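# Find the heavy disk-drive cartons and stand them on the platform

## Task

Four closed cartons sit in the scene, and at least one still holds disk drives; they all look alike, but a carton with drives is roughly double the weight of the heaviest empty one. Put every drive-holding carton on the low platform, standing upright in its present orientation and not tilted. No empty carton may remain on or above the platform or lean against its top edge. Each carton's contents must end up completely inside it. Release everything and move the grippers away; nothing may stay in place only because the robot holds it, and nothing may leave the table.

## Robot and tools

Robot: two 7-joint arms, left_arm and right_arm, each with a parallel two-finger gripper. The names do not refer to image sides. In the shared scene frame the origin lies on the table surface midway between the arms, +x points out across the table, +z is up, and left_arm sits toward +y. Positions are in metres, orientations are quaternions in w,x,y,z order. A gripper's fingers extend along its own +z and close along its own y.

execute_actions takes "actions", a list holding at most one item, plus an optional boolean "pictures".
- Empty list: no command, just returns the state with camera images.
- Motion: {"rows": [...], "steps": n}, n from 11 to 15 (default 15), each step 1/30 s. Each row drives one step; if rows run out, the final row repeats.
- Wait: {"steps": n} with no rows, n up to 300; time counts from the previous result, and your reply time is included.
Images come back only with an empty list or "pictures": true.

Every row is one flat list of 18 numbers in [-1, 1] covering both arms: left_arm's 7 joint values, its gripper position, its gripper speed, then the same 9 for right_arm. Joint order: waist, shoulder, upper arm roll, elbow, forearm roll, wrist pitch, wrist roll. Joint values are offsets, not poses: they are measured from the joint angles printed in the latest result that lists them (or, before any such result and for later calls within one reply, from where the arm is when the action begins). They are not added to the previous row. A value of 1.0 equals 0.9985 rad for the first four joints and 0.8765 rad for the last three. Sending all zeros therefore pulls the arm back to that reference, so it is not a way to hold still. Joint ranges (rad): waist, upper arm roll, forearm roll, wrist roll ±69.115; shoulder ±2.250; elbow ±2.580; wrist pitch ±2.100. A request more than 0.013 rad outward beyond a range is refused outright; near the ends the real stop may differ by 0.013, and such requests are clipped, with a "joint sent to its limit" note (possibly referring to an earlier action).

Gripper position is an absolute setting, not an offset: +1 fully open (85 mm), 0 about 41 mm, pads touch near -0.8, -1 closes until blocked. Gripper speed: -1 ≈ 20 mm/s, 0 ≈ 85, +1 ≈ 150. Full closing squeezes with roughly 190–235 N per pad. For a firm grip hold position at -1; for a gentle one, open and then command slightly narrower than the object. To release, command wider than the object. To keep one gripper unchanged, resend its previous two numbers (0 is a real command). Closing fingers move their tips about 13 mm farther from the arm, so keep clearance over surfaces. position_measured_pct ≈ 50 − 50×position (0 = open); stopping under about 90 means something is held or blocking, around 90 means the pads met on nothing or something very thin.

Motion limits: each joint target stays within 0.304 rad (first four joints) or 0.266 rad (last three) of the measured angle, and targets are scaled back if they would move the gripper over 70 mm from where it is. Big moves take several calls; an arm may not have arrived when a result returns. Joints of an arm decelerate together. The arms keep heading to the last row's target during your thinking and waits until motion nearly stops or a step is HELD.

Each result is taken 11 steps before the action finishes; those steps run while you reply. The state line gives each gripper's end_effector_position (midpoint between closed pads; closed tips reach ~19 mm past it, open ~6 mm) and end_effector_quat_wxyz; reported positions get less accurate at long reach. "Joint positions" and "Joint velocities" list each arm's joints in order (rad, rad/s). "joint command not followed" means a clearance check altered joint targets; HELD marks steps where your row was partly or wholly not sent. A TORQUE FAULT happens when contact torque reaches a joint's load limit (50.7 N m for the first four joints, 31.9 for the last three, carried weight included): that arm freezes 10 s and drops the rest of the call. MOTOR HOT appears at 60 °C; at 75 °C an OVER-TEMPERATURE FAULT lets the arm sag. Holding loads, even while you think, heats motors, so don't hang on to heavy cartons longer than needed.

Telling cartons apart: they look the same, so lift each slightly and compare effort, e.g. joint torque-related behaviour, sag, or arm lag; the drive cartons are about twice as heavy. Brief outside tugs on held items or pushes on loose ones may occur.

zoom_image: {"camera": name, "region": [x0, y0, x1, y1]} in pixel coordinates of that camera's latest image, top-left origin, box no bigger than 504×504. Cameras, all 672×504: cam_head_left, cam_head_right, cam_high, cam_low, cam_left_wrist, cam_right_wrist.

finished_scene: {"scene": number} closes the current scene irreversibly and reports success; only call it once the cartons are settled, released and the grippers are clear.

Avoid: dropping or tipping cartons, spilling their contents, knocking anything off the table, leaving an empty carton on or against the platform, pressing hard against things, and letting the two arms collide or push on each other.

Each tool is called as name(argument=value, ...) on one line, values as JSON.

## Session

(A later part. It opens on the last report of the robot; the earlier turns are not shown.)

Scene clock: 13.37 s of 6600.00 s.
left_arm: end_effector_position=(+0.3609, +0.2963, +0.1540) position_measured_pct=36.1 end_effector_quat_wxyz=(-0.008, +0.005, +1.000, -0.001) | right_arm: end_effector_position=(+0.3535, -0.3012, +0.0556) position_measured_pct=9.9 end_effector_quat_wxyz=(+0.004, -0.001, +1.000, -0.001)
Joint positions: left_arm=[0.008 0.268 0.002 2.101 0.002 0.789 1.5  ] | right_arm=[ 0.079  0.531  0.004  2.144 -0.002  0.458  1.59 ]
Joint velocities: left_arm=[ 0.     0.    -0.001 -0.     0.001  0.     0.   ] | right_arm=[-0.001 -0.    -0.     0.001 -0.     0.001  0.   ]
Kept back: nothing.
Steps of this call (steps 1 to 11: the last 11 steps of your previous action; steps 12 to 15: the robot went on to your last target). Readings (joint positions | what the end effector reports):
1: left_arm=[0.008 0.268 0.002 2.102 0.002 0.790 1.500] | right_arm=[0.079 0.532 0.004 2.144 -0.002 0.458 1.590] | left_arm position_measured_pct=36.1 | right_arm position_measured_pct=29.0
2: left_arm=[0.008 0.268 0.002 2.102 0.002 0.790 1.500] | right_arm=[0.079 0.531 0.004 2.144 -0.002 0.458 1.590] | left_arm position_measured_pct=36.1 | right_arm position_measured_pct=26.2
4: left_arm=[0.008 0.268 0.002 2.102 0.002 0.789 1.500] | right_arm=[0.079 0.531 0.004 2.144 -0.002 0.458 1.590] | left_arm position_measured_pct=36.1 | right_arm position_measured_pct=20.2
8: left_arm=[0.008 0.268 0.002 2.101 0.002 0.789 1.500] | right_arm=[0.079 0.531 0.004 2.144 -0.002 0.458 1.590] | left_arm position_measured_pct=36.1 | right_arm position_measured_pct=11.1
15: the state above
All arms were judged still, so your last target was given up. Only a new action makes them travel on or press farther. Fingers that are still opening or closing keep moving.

execute_actions(actions=[{"rows":[[0,-0.07,0,-0.035,0,0.1,0,-1,-0.5,0,-0.145,0,-0.072,0,0.257,0,0.8,0]]}])

execute_actions(actions=[{"steps":12}])

Scene clock: 14.03 s of 6600.00 s.
left_arm: end_effector_position=(+0.3593, +0.2963, +0.1692) position_measured_pct=36.1 end_effector_quat_wxyz=(-0.005, +0.005, +1.000, -0.001) | right_arm: end_effector_position=(+0.3557, -0.3011, +0.0716) position_measured_pct=9.9 end_effector_quat_wxyz=(+0.006, -0.001, +1.000, -0.001)
Joint positions: left_arm=[0.007 0.232 0.002 2.087 0.002 0.833 1.5  ] | right_arm=[ 0.079  0.493  0.003  2.128 -0.002  0.509  1.59 ]
Joint velocities: left_arm=[ 0.    -0.472 -0.002 -0.237 -0.002  0.688  0.   ] | right_arm=[-0.001 -0.609 -0.001 -0.286 -0.     0.879  0.   ]
Steps of this call (steps 1 to 16: nothing new was sent; steps 17 to 20: the first 4 steps of this action). Readings (joint positions | what the end effector reports):
17: left_arm=[0.008 0.267 0.002 2.101 0.002 0.790 1.500] | right_arm=[0.079 0.530 0.004 2.144 -0.002 0.460 1.590] | left_arm position_measured_pct=36.1 | right_arm position_measured_pct=9.9
18: left_arm=[0.008 0.260 0.002 2.099 0.002 0.797 1.500] | right_arm=[0.079 0.523 0.004 2.141 -0.002 0.468 1.590] | left_arm position_measured_pct=36.1 | right_arm position_measured_pct=9.9
20: the state above

Scene clock: 14.43 s of 6600.00 s.
left_arm: end_effector_position=(+0.3564, +0.2961, +0.1810) position_measured_pct=36.1 end_effector_quat_wxyz=(-0.006, +0.005, +1.000, -0.001) | right_arm: end_effector_position=(+0.3530, -0.3010, +0.1188) position_measured_pct=9.9 end_effector_quat_wxyz=(-0.001, -0.000, +1.000, -0.000)
Joint positions: left_arm=[0.008 0.206 0.002 2.072 0.002 0.876 1.5  ] | right_arm=[ 0.079  0.388  0.004  2.072 -0.002  0.684  1.59 ]
Joint velocities: left_arm=[-0.    -0.003  0.003  0.001 -0.001 -0.001 -0.   ] | right_arm=[ 0.001 -0.015 -0.    -0.002  0.     0.     0.   ]
Kept back: nothing.
Steps of this call (steps 1 to 11: the last 11 steps of your previous action; step 12: the robot went on to your last target). Readings (joint positions | what the end effector reports):
1: left_arm=[0.008 0.219 0.002 2.079 0.002 0.854 1.500] | right_arm=[0.079 0.470 0.003 2.117 -0.002 0.543 1.590] | left_arm position_measured_pct=36.1 | right_arm position_measured_pct=9.9
2: left_arm=[0.008 0.211 0.002 2.074 0.002 0.867 1.500] | right_arm=[0.079 0.445 0.003 2.105 -0.002 0.582 1.590] | left_arm position_measured_pct=36.1 | right_arm position_measured_pct=9.9
4: left_arm=[0.008 0.209 0.002 2.072 0.002 0.875 1.500] | right_arm=[0.079 0.409 0.004 2.084 -0.002 0.646 1.590] | left_arm position_measured_pct=36.1 | right_arm position_measured_pct=9.9
8: left_arm=[0.008 0.207 0.002 2.073 0.002 0.876 1.500] | right_arm=[0.079 0.392 0.004 2.073 -0.002 0.683 1.590] | left_arm position_measured_pct=36.1 | right_arm position_measured_pct=9.9
12: the state above

execute_actions(actions=[{"rows":[[0.729,0.208,0,-0.327,0,0.107,0.84,-1,-0.5,-0.266,0,0,0,0,0,-0.303,0.8,0]]}])

execute_actions(actions=[{"steps":50}], pictures=true)

Scene clock: 15.27 s of 6600.00 s.
left_arm: end_effector_position=(+0.3646, +0.2855, +0.1787) position_measured_pct=36.1 end_effector_quat_wxyz=(-0.012, +0.009, +1.000, +0.000) | right_arm: end_effector_position=(+0.3541, -0.2879, +0.1194) position_measured_pct=9.9 end_effector_quat_wxyz=(-0.000, -0.004, +1.000, -0.001)
Joint positions: left_arm=[ 0.046  0.235 -0.002  2.042 -0.001  0.889  1.528] | right_arm=[ 0.04   0.386  0.006  2.072 -0.001  0.684  1.559]
Joint velocities: left_arm=[ 0.608  0.455 -0.015 -0.533 -0.009  0.184  0.492] | right_arm=[-0.612  0.004  0.004  0.001  0.    -0.001 -0.564]
Steps of this call (steps 1 to 21: the robot went on to your last target; steps 22 to 25: the first 4 steps of this action). Readings (joint positions | what the end effector reports):
22: left_arm=[0.009 0.207 0.001 2.072 0.001 0.877 1.500] | right_arm=[0.078 0.386 0.004 2.072 -0.001 0.684 1.590] | left_arm position_measured_pct=36.1 | right_arm position_measured_pct=9.9
23: left_arm=[0.016 0.212 0.000 2.067 0.000 0.879 1.505] | right_arm=[0.071 0.386 0.005 2.072 -0.001 0.684 1.585] | left_arm position_measured_pct=36.1 | right_arm position_measured_pct=9.9
25: the state above

Scene clock: 16.93 s of 6600.00 s.
left_arm: end_effector_position=(+0.3569, +0.0158, +0.1779) position_measured_pct=36.1 end_effector_quat_wxyz=(-0.002, +0.000, +1.000, +0.001) | right_arm: end_effector_position=(+0.3487, -0.2065, +0.1188) position_measured_pct=9.9 end_effector_quat_wxyz=(-0.001, -0.001, +1.000, -0.000)
Joint positions: left_arm=[0.736 0.424 0.002 1.752 0.002 0.97  2.236] | right_arm=[-0.186  0.388  0.004  2.072 -0.002  0.684  1.325]
Joint velocities: left_arm=[ 0.     0.     0.    -0.    -0.    -0.001  0.001] | right_arm=[-0.001 -0.     0.    -0.002 -0.    -0.     0.   ]
Kept back: nothing.
Steps of this call (steps 1 to 11: the last 11 steps of your previous action; steps 12 to 45: the robot went on to your last target; steps 46 to 50: nothing new was sent). Readings (joint positions | what the end effector reports):
1: left_arm=[0.069 0.252 -0.002 2.021 -0.001 0.896 1.547] | right_arm=[0.017 0.387 0.006 2.072 -0.001 0.684 1.537] | left_arm position_measured_pct=36.1 | right_arm position_measured_pct=9.9
2: left_arm=[0.098 0.272 -0.002 1.996 -0.001 0.903 1.570] | right_arm=[-0.012 0.387 0.006 2.072 -0.001 0.683 1.510] | left_arm position_measured_pct=36.1 | right_arm position_measured_pct=9.9
4: left_arm=[0.159 0.305 -0.001 1.945 -0.000 0.915 1.624] | right_arm=[-0.080 0.387 0.005 2.072 -0.001 0.683 1.440] | left_arm position_measured_pct=36.1 | right_arm position_measured_pct=9.9
8: left_arm=[0.286 0.353 -0.001 1.868 -0.000 0.935 1.736] | right_arm=[-0.164 0.388 0.002 2.072 -0.002 0.683 1.341] | left_arm position_measured_pct=36.1 | right_arm position_measured_pct=9.9
50: the state above
All arms were judged still, so your last target was given up. Only a new action makes them travel on or press farther. Fingers that are still opening or closing keep moving.

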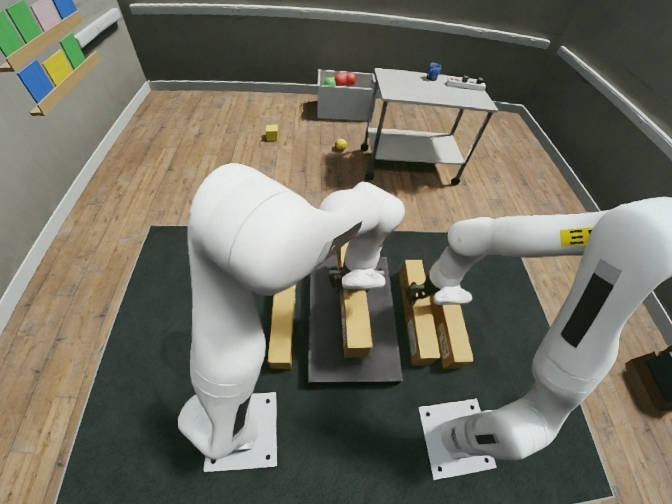

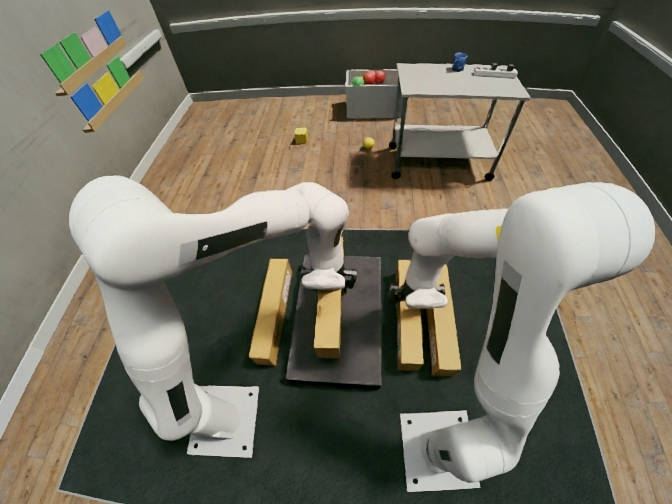

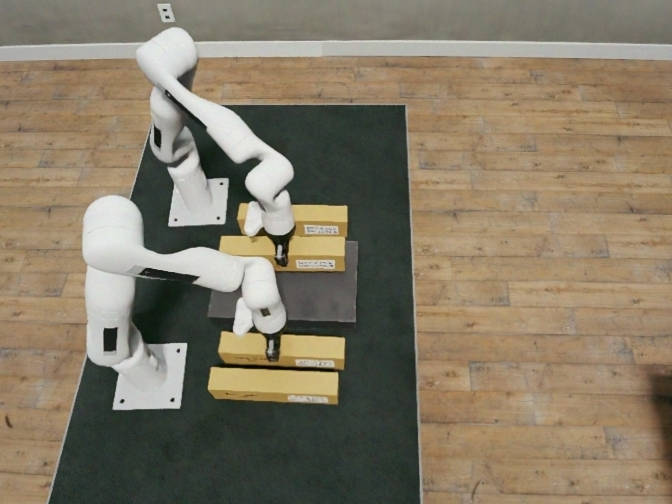

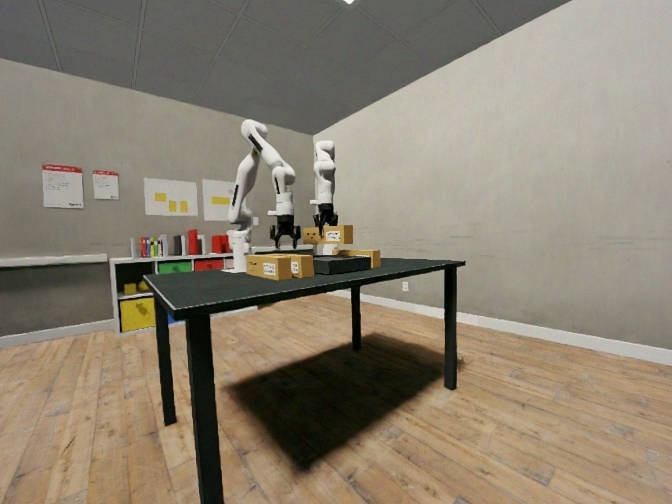

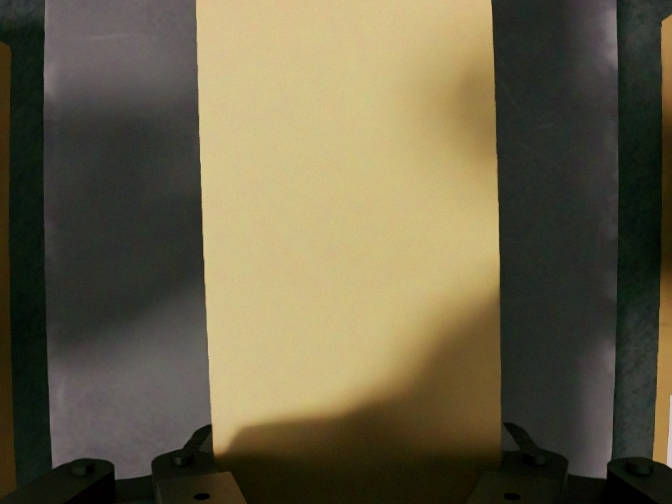

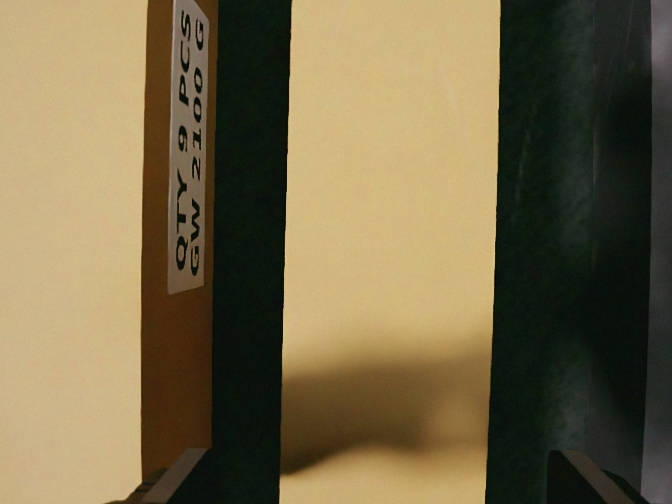

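execute_actions(actions=[{"rows":[[0,0.099,0,0.084,0,-0.233,0,-1,-0.5,-0.004,0.143,0,0.072,0,-0.253,0,0.8,0]]}])

execute_actions(actions=[{"steps":20}], pictures=true)

Scene clock: 17.37 s of 6600.00 s.
left_arm: end_effector_position=(+0.3586, +0.0144, +0.1563) position_measured_pct=36.1 end_effector_quat_wxyz=(-0.002, +0.000, +1.000, +0.001) | right_arm: end_effector_position=(+0.3486, -0.2062, +0.1020) position_measured_pct=9.9 end_effector_quat_wxyz=(-0.003, -0.001, +1.000, -0.001)
Joint positions: left_arm=[0.736 0.46  0.002 1.777 0.002 0.909 2.236] | right_arm=[-0.187  0.426  0.004  2.089 -0.002  0.633  1.325]
Joint velocities: left_arm=[ 0.001  0.585  0.001  0.455 -0.001 -1.066 -0.001] | right_arm=[-0.016  0.61   0.     0.287  0.    -0.882 -0.   ]
Steps of this call (steps 1 to 9: nothing new was sent; steps 10 to 13: the first 4 steps of this action). Readings (joint positions | what the end effector reports):
10: left_arm=[0.736 0.426 0.002 1.753 0.002 0.968 2.236] | right_arm=[-0.186 0.389 0.004 2.073 -0.002 0.682 1.325] | left_arm position_measured_pct=36.1 | right_arm position_measured_pct=9.9
11: left_arm=[0.736 0.431 0.002 1.757 0.002 0.959 2.236] | right_arm=[-0.186 0.396 0.004 2.075 -0.002 0.674 1.325] | left_arm position_measured_pct=36.1 | right_arm position_measured_pct=9.9
13: the state above

Scene clock: 18.03 s of 6600.00 s.
left_arm: end_effector_position=(+0.3599, +0.0134, +0.1138) position_measured_pct=36.1 end_effector_quat_wxyz=(+0.003, +0.000, +1.000, -0.003) | right_arm: end_effector_position=(+0.3479, -0.2054, +0.0557) position_measured_pct=9.9 end_effector_quat_wxyz=(+0.003, -0.003, +1.000, +0.000)
Joint positions: left_arm=[0.736 0.524 0.002 1.839 0.001 0.769 2.236] | right_arm=[-0.19   0.531  0.004  2.144 -0.002  0.462  1.325]
Joint velocities: left_arm=[ 0.    -0.     0.001  0.     0.     0.001 -0.   ] | right_arm=[ 0.002  0.001 -0.     0.    -0.     0.     0.   ]
Kept back: nothing.
Steps of this call (steps 1 to 11: the last 11 steps of your previous action; steps 12 to 20: the robot went on to your last target). Readings (joint positions | what the end effector reports):
1: left_arm=[0.736 0.480 0.002 1.794 0.002 0.870 2.236] | right_arm=[-0.188 0.449 0.004 2.100 -0.002 0.599 1.325] | left_arm position_measured_pct=36.1 | right_arm position_measured_pct=9.9
2: left_arm=[0.736 0.500 0.002 1.811 0.002 0.832 2.236] | right_arm=[-0.189 0.474 0.004 2.112 -0.002 0.560 1.325] | left_arm position_measured_pct=36.1 | right_arm position_measured_pct=9.9
4: left_arm=[0.735 0.525 0.001 1.836 0.001 0.780 2.236] | right_arm=[-0.190 0.509 0.003 2.133 -0.002 0.497 1.325] | left_arm position_measured_pct=36.1 | right_arm position_measured_pct=9.9
8: left_arm=[0.736 0.524 0.002 1.839 0.001 0.769 2.236] | right_arm=[-0.190 0.526 0.004 2.144 -0.002 0.462 1.325] | left_arm position_measured_pct=36.1 | right_arm position_measured_pct=9.9
20: the state above

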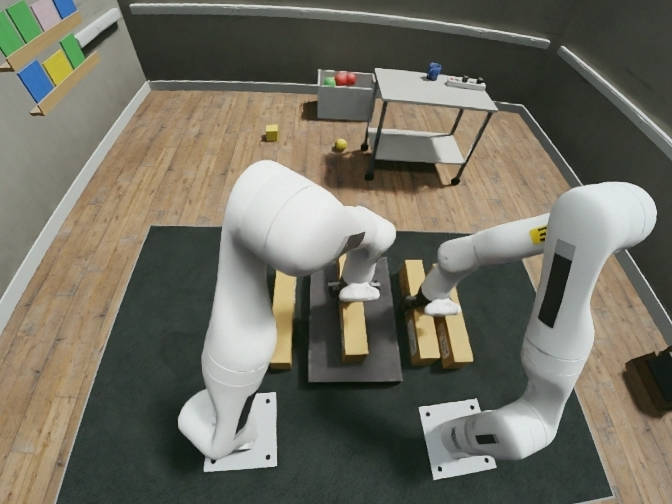

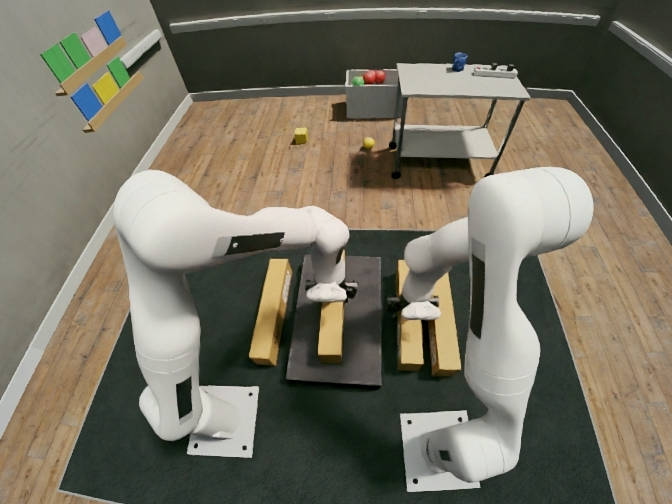

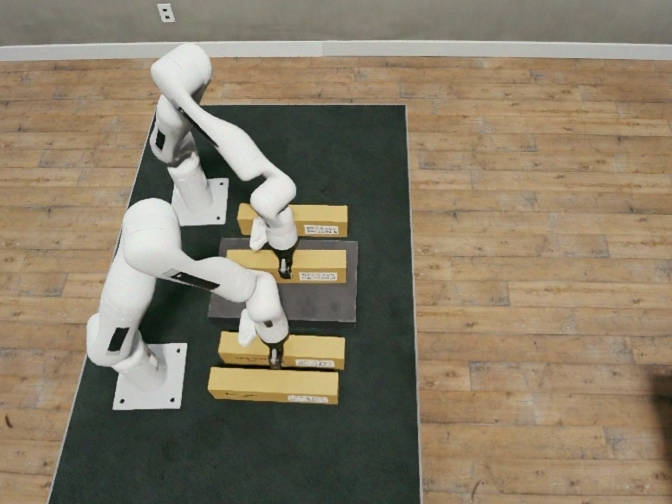

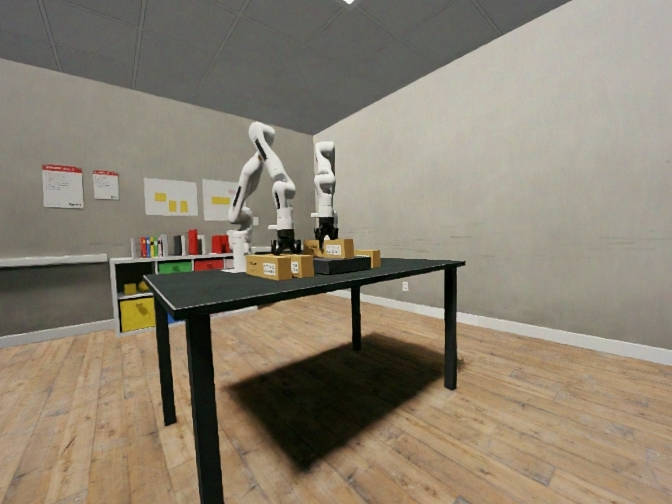

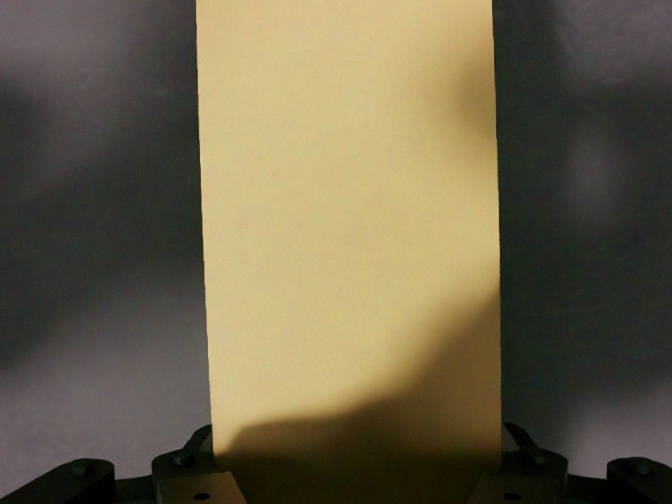

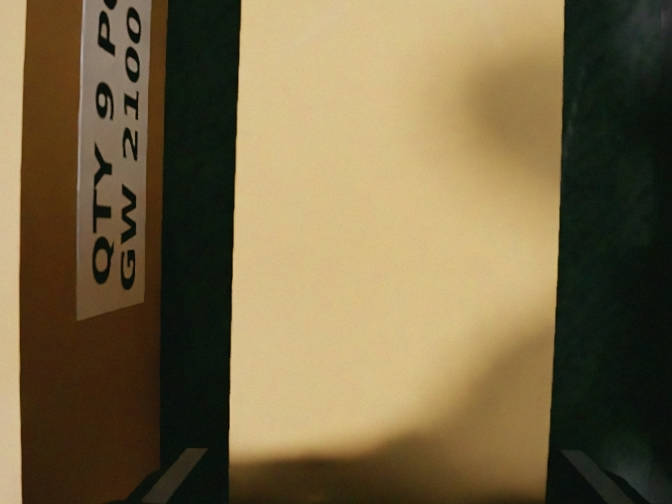

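execute_actions(actions=[{"rows":[[0,0,0,0,0,0,0,0.8,0,0,0,0,0,0,0,0,-1,-0.5]]}])

execute_actions(actions=[{"steps":20}])

execute_actions(actions=[{"rows":[[0,-0.101,0,-0.09,0,0.229,0,0.8,0,0,-0.06,0,0,0,0.0685,0,-1,-0.5]]}])

execute_actions(actions=[{"steps":20}])

Scene clock: 18.57 s of 6600.00 s.
left_arm: end_effector_position=(+0.3597, +0.0135, +0.1134) position_measured_pct=31.3 end_effector_quat_wxyz=(+0.003, +0.001, +1.000, -0.003) | right_arm: end_effector_position=(+0.3480, -0.2054, +0.0557) position_measured_pct=12.7 end_effector_quat_wxyz=(+0.003, -0.003, +1.000, +0.000)
Joint positions: left_arm=[0.736 0.525 0.002 1.84  0.001 0.769 2.236] | right_arm=[-0.19   0.531  0.004  2.144 -0.002  0.462  1.325]
Joint velocities: left_arm=[-0.001 -0.007  0.    -0.005  0.001  0.007 -0.001] | right_arm=[-0.     0.     0.    -0.001  0.    -0.    -0.   ]
Steps of this call (steps 1 to 12: the robot went on to your last target; steps 13 to 16: the first 4 steps of this action). Readings (joint positions | what the end effector reports):
13: left_arm=[0.736 0.525 0.002 1.840 0.001 0.769 2.236] | right_arm=[-0.190 0.531 0.004 2.144 -0.002 0.462 1.325] | left_arm position_measured_pct=36.1 | right_arm position_measured_pct=9.9
14: left_arm=[0.736 0.525 0.002 1.840 0.001 0.768 2.236] | right_arm=[-0.190 0.531 0.004 2.144 -0.002 0.462 1.325] | left_arm position_measured_pct=36.1 | right_arm position_measured_pct=10.3
16: the state above

Scene clock: 19.23 s of 6600.00 s.
left_arm: end_effector_position=(+0.3599, +0.0134, +0.1138) position_measured_pct=9.9 end_effector_quat_wxyz=(+0.003, +0.000, +1.000, -0.003) | right_arm: end_effector_position=(+0.3480, -0.2060, +0.0564) position_measured_pct=35.7 end_effector_quat_wxyz=(+0.003, -0.001, +1.000, -0.000)
Joint positions: left_arm=[0.736 0.524 0.002 1.839 0.001 0.769 2.236] | right_arm=[-0.19   0.529  0.004  2.145 -0.002  0.463  1.324]
Joint velocities: left_arm=[-0.     0.    -0.002  0.     0.001  0.    -0.   ] | right_arm=[ 0.001 -0.001 -0.    -0.    -0.     0.    -0.   ]
Kept back: nothing.
Steps of this call (steps 1 to 11: the last 11 steps of your previous action; steps 12 to 15: the robot went on to your last target; steps 16 to 20: nothing new was sent). Readings (joint positions | what the end effector reports):
1: left_arm=[0.736 0.525 0.002 1.840 0.001 0.769 2.236] | right_arm=[-0.190 0.531 0.004 2.144 -0.002 0.462 1.325] | left_arm position_measured_pct=29.0 | right_arm position_measured_pct=14.3
2: left_arm=[0.736 0.525 0.002 1.839 0.001 0.769 2.236] | right_arm=[-0.190 0.531 0.004 2.144 -0.002 0.462 1.325] | left_arm position_measured_pct=25.8 | right_arm position_measured_pct=15.9
4: left_arm=[0.736 0.525 0.002 1.839 0.001 0.769 2.236] | right_arm=[-0.190 0.531 0.004 2.144 -0.002 0.462 1.325] | left_arm position_measured_pct=20.2 | right_arm position_measured_pct=19.8
8: left_arm=[0.736 0.524 0.002 1.839 0.001 0.769 2.236] | right_arm=[-0.190 0.531 0.004 2.144 -0.002 0.462 1.325] | left_arm position_measured_pct=11.1 | right_arm position_measured_pct=27.0
20: the state above
All arms were judged still, so your last target was given up. Only a new action makes them travel on or press farther. Fingers that are still opening or closing keep moving.

Scene clock: 19.37 s of 6600.00 s.
left_arm: end_effector_position=(+0.3607, +0.0128, +0.1357) position_measured_pct=9.9 end_effector_quat_wxyz=(+0.003, +0.000, +1.000, -0.004) | right_arm: end_effector_position=(+0.3438, -0.2067, +0.0666) position_measured_pct=35.7 end_effector_quat_wxyz=(+0.001, -0.002, +1.000, -0.000)
Joint positions: left_arm=[0.736 0.488 0.002 1.811 0.001 0.832 2.236] | right_arm=[-0.19   0.498  0.004  2.147 -0.002  0.493  1.324]
Joint velocities: left_arm=[-0.    -0.562 -0.001 -0.486 -0.002  1.074  0.   ] | right_arm=[-0.    -0.43  -0.     0.019 -0.005  0.493 -0.006]
Steps of this call (steps 1 to 4: the first 4 steps of this action). Readings (joint positions | what the end effector reports):
1: left_arm=[0.736 0.523 0.002 1.839 0.001 0.771 2.236] | right_arm=[-0.189 0.527 0.004 2.145 -0.002 0.463 1.324] | left_arm position_measured_pct=9.9 | right_arm position_measured_pct=35.7
2: left_arm=[0.736 0.517 0.002 1.834 0.001 0.781 2.236] | right_arm=[-0.190 0.523 0.004 2.145 -0.002 0.467 1.324] | left_arm position_measured_pct=9.9 | right_arm position_measured_pct=35.7
4: the state above

Scene clock: 20.03 s of 6600.00 s.
left_arm: end_effector_position=(+0.3580, +0.0148, +0.1790) position_measured_pct=9.9 end_effector_quat_wxyz=(-0.001, +0.001, +1.000, -0.000) | right_arm: end_effector_position=(+0.3386, -0.2082, +0.0739) position_measured_pct=35.7 end_effector_quat_wxyz=(-0.003, -0.001, +1.000, -0.001)
Joint positions: left_arm=[0.736 0.424 0.002 1.749 0.001 0.97  2.236] | right_arm=[-0.19   0.477  0.004  2.148 -0.002  0.523  1.324]
Joint velocities: left_arm=[-0.    -0.001 -0.002  0.    -0.     0.001 -0.   ] | right_arm=[ 0. -0.  0.  0. -0. -0.  0.]
Kept back: nothing.
Steps of this call (steps 1 to 11: the last 11 steps of your previous action; steps 12 to 20: the robot went on to your last target). Readings (joint positions | what the end effector reports):
1: left_arm=[0.736 0.469 0.002 1.794 0.001 0.870 2.236] | right_arm=[-0.190 0.486 0.004 2.147 -0.002 0.508 1.324] | left_arm position_measured_pct=9.9 | right_arm position_measured_pct=35.7
2: left_arm=[0.736 0.451 0.002 1.777 0.001 0.907 2.236] | right_arm=[-0.189 0.480 0.004 2.147 -0.002 0.517 1.324] | left_arm position_measured_pct=9.9 | right_arm position_measured_pct=35.7
4: left_arm=[0.736 0.431 0.002 1.755 0.001 0.957 2.236] | right_arm=[-0.189 0.479 0.004 2.148 -0.002 0.523 1.324] | left_arm position_measured_pct=9.9 | right_arm position_measured_pct=35.7
8: left_arm=[0.736 0.426 0.002 1.750 0.001 0.969 2.236] | right_arm=[-0.189 0.478 0.004 2.149 -0.002 0.523 1.324] | left_arm position_measured_pct=9.9 | right_arm position_measured_pct=35.7
20: the state above

execute_actions(actions=[{"rows":[[-0.458,-0.189,0,0.289,0,-0.116,-0.521,0.8,0,0,0,0,0,0,0,0,-1,-0.5]]}])

execute_actions(actions=[{"steps":32}], pictures=true)

Scene clock: 20.57 s of 6600.00 s.
left_arm: end_effector_position=(+0.3604, +0.0321, +0.1813) position_measured_pct=9.9 end_effector_quat_wxyz=(+0.000, -0.004, +1.000, -0.002) | right_arm: end_effector_position=(+0.3347, -0.2091, +0.0706) position_measured_pct=35.7 end_effector_quat_wxyz=(-0.009, -0.001, +1.000, -0.003)
Joint positions: left_arm=[0.697 0.399 0.004 1.781 0.002 0.958 2.208] | right_arm=[-0.19   0.485  0.004  2.152 -0.002  0.524  1.324]
Joint velocities: left_arm=[-0.614 -0.379  0.001  0.536  0.    -0.191 -0.493] | right_arm=[-0.     0.     0.     0.025  0.001  0.016 -0.   ]
Steps of this call (steps 1 to 12: the robot went on to your last target; steps 13 to 16: the first 4 steps of this action). Readings (joint positions | what the end effector reports):
13: left_arm=[0.734 0.423 0.002 1.750 0.002 0.969 2.235] | right_arm=[-0.190 0.479 0.004 2.149 -0.002 0.523 1.324] | left_arm position_measured_pct=9.9 | right_arm position_measured_pct=35.7
14: left_arm=[0.727 0.418 0.003 1.756 0.002 0.967 2.231] | right_arm=[-0.190 0.483 0.004 2.149 -0.002 0.522 1.324] | left_arm position_measured_pct=9.9 | right_arm position_measured_pct=35.7
16: the state above

Scene clock: 21.63 s of 6600.00 s.
left_arm: end_effector_position=(+0.3600, +0.2066, +0.1797) position_measured_pct=9.9 end_effector_quat_wxyz=(+0.000, +0.000, +1.000, -0.001) | right_arm: end_effector_position=(+0.3348, -0.2091, +0.0704) position_measured_pct=35.7 end_effector_quat_wxyz=(-0.009, -0.001, +1.000, -0.003)
Joint positions: left_arm=[0.279 0.235 0.002 2.038 0.001 0.868 1.779] | right_arm=[-0.19   0.486  0.004  2.152 -0.002  0.523  1.324]
Joint velocities: left_arm=[-0.001 -0.     0.001  0.    -0.001 -0.001  0.001] | right_arm=[-0.001  0.    -0.    -0.001  0.    -0.001 -0.   ]
Kept back: nothing.
Steps of this call (steps 1 to 11: the last 11 steps of your previous action; steps 12 to 32: the robot went on to your last target). Readings (joint positions | what the end effector reports):
1: left_arm=[0.674 0.385 0.004 1.802 0.002 0.951 2.189] | right_arm=[-0.190 0.485 0.004 2.152 -0.002 0.524 1.324] | left_arm position_measured_pct=9.9 | right_arm position_measured_pct=35.7
2: left_arm=[0.645 0.368 0.004 1.826 0.002 0.942 2.165] | right_arm=[-0.190 0.485 0.004 2.153 -0.002 0.524 1.324] | left_arm position_measured_pct=9.9 | right_arm position_measured_pct=35.7
4: left_arm=[0.581 0.340 0.003 1.872 0.002 0.926 2.110] | right_arm=[-0.190 0.485 0.004 2.152 -0.002 0.523 1.324] | left_arm position_measured_pct=9.9 | right_arm position_measured_pct=35.7
8: left_arm=[0.447 0.294 0.002 1.946 0.002 0.900 1.982] | right_arm=[-0.190 0.486 0.004 2.152 -0.002 0.523 1.324] | left_arm position_measured_pct=9.9 | right_arm position_measured_pct=35.7
32: the state above

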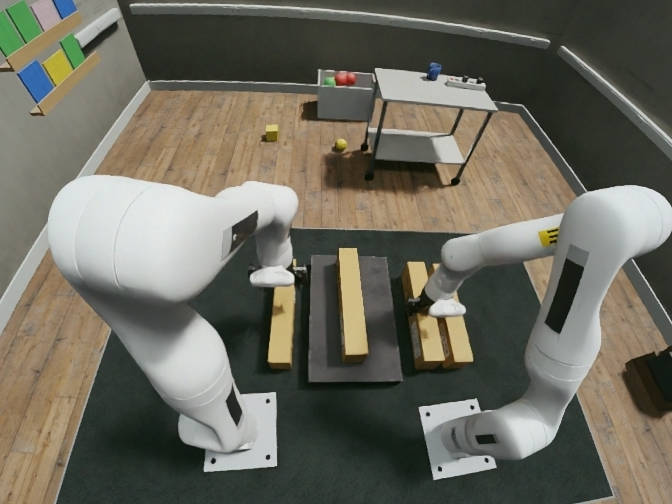

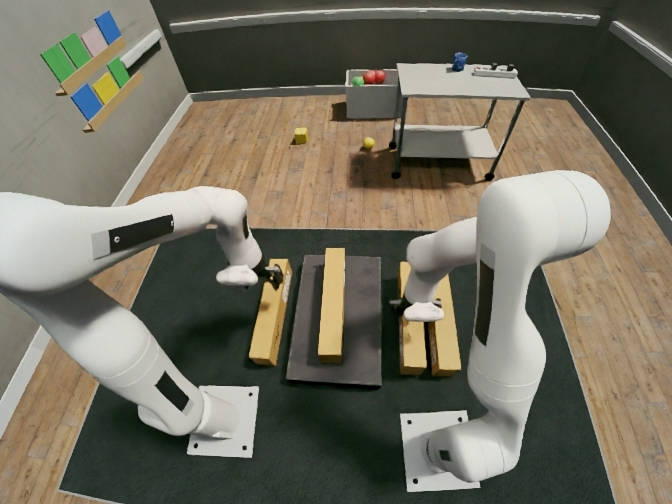

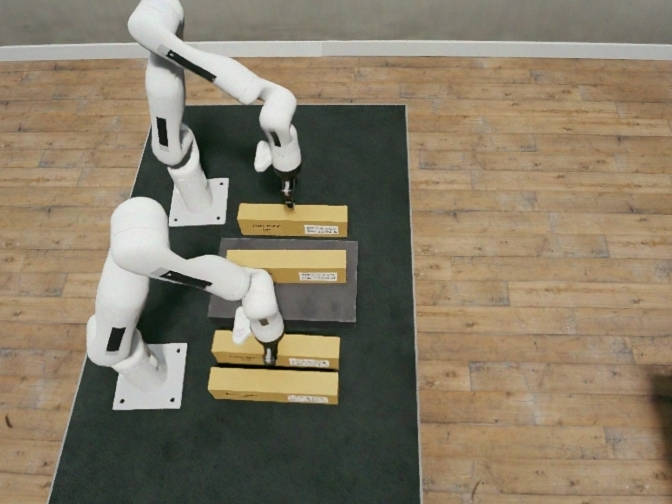

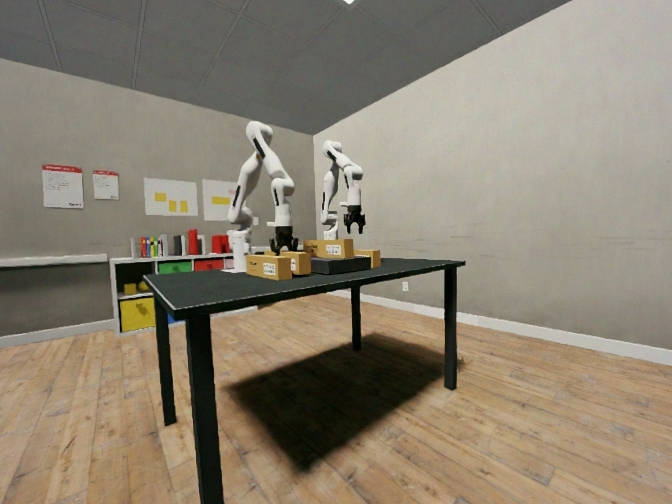

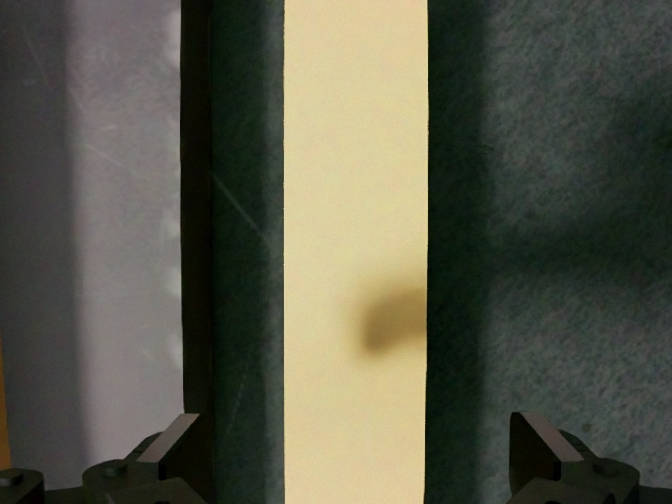

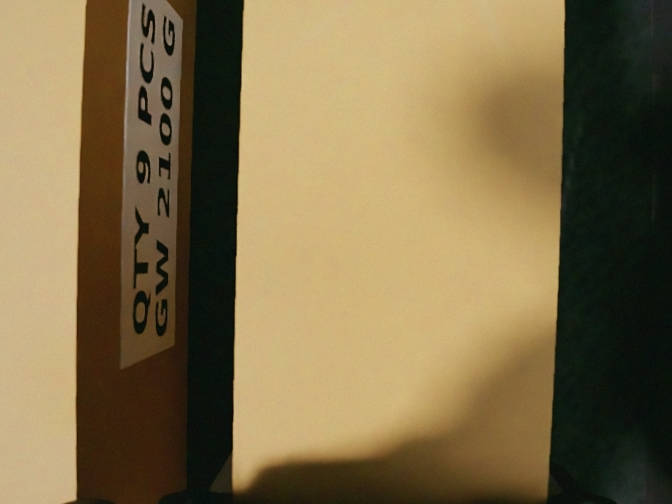

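execute_actions(actions=[{"rows":[[-0.006,0.281,0,0.16,0,-0.503,0,0.8,0,0,-0.139,0,-0.104,0,0.24,0,-1,-0.5]]}])

execute_actions(actions=[{"steps":22}], pictures=true)

Scene clock: 22.33 s of 6600.00 s.
left_arm: end_effector_position=(+0.3560, +0.2077, +0.1624) position_measured_pct=9.9 end_effector_quat_wxyz=(-0.012, -0.000, +1.000, +0.002) | right_arm: end_effector_position=(+0.3389, -0.2079, +0.0870) position_measured_pct=35.7 end_effector_quat_wxyz=(-0.006, -0.001, +1.000, -0.002)
Joint positions: left_arm=[0.278 0.273 0.002 2.056 0.001 0.837 1.779] | right_arm=[-0.189  0.449  0.004  2.129 -0.002  0.577  1.324]
Joint velocities: left_arm=[-0.013  0.611  0.     0.322 -0.001 -0.542  0.001] | right_arm=[-0.001 -0.596 -0.001 -0.427 -0.001  0.916  0.   ]
Steps of this call (steps 1 to 15: the robot went on to your last target; steps 16 to 17: nothing new was sent; steps 18 to 21: the first 4 steps of this action). Readings (joint positions | what the end effector reports):
18: left_arm=[0.278 0.236 0.002 2.039 0.001 0.867 1.779] | right_arm=[-0.190 0.484 0.004 2.151 -0.002 0.525 1.324] | left_arm position_measured_pct=9.9 | right_arm position_measured_pct=35.7
19: left_arm=[0.278 0.243 0.002 2.041 0.001 0.862 1.779] | right_arm=[-0.190 0.478 0.004 2.148 -0.002 0.534 1.324] | left_arm position_measured_pct=9.9 | right_arm position_measured_pct=35.7
21: the state above

Scene clock: 23.07 s of 6600.00 s.
left_arm: end_effector_position=(+0.3609, +0.2086, +0.0538) position_measured_pct=9.9 end_effector_quat_wxyz=(+0.001, -0.003, +1.000, -0.001) | right_arm: end_effector_position=(+0.3485, -0.2053, +0.1343) position_measured_pct=35.7 end_effector_quat_wxyz=(-0.001, -0.001, +1.000, -0.000)
Joint positions: left_arm=[0.273 0.515 0.002 2.198 0.001 0.427 1.779] | right_arm=[-0.19   0.356  0.004  2.053 -0.002  0.734  1.324]
Joint velocities: left_arm=[-0.     0.005 -0.002 -0.    -0.    -0.002  0.   ] | right_arm=[-0.001  0.     0.     0.001  0.    -0.     0.   ]
Kept back: nothing.
Steps of this call (steps 1 to 11: the last 11 steps of your previous action; steps 12 to 22: the robot went on to your last target). Readings (joint positions | what the end effector reports):
1: left_arm=[0.277 0.297 0.002 2.069 0.001 0.816 1.779] | right_arm=[-0.189 0.427 0.004 2.112 -0.002 0.612 1.324] | left_arm position_measured_pct=9.9 | right_arm position_measured_pct=35.7
2: left_arm=[0.277 0.325 0.002 2.084 0.001 0.789 1.779] | right_arm=[-0.190 0.404 0.004 2.094 -0.002 0.650 1.324] | left_arm position_measured_pct=9.9 | right_arm position_measured_pct=35.7
4: left_arm=[0.275 0.383 0.002 2.119 0.001 0.717 1.779] | right_arm=[-0.190 0.371 0.004 2.064 -0.002 0.706 1.324] | left_arm position_measured_pct=9.9 | right_arm position_measured_pct=35.7
8: left_arm=[0.274 0.460 0.002 2.167 0.001 0.556 1.779] | right_arm=[-0.190 0.359 0.004 2.052 -0.002 0.733 1.324] | left_arm position_measured_pct=9.9 | right_arm position_measured_pct=35.7
22: the state above

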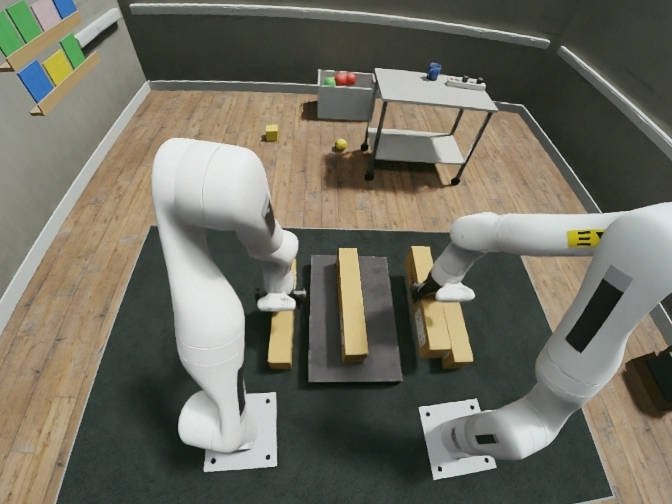

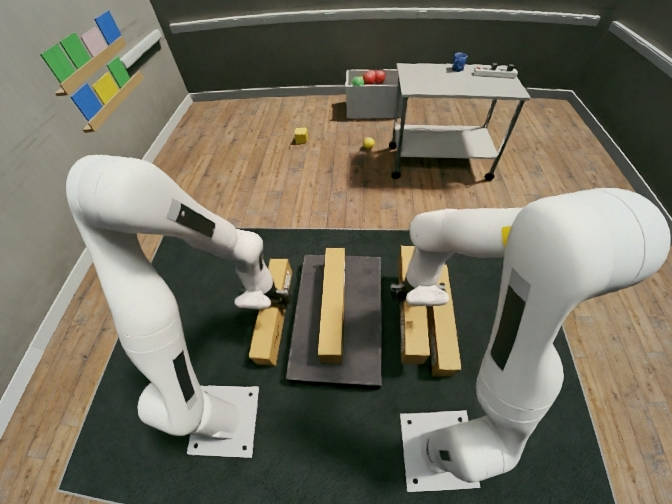

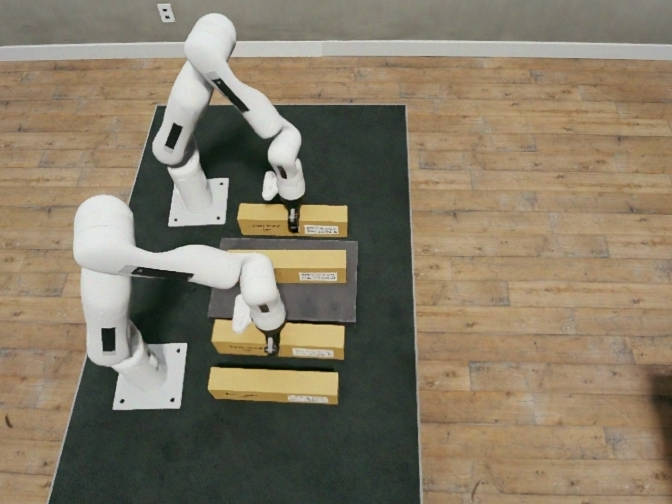

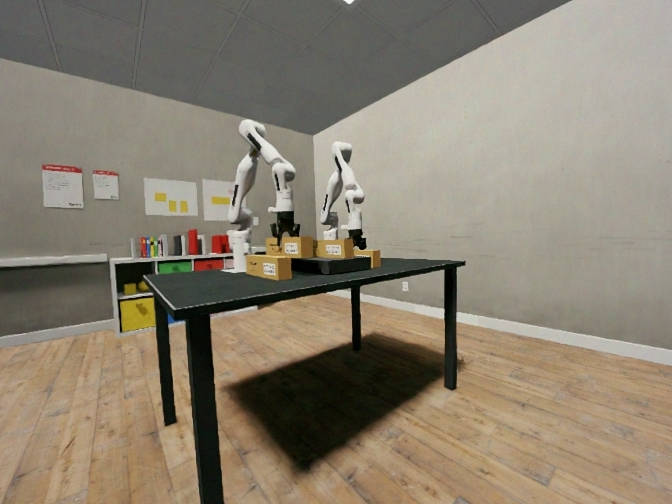

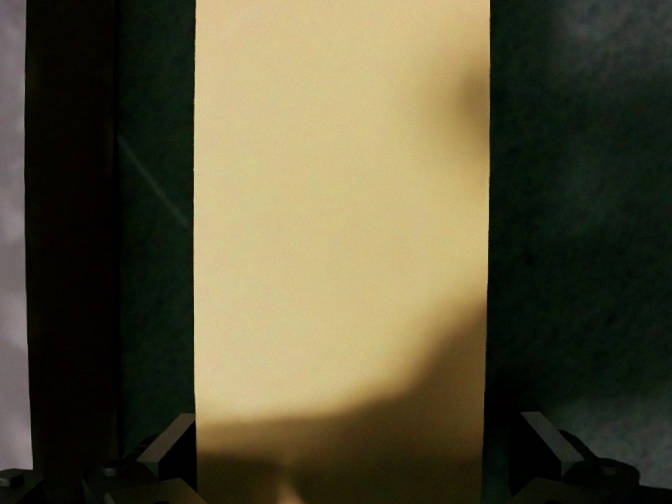

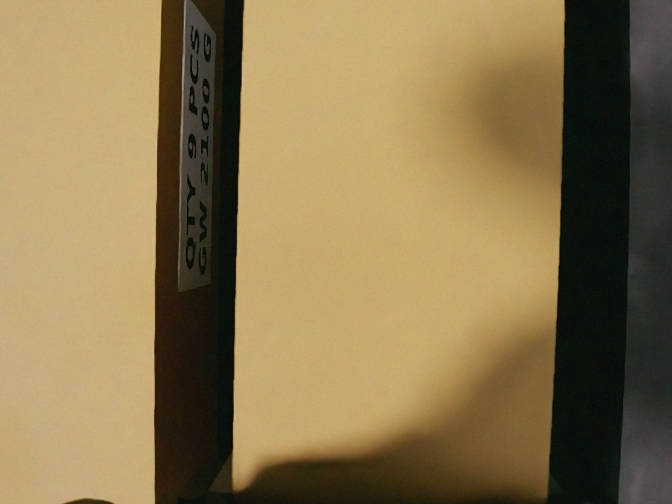

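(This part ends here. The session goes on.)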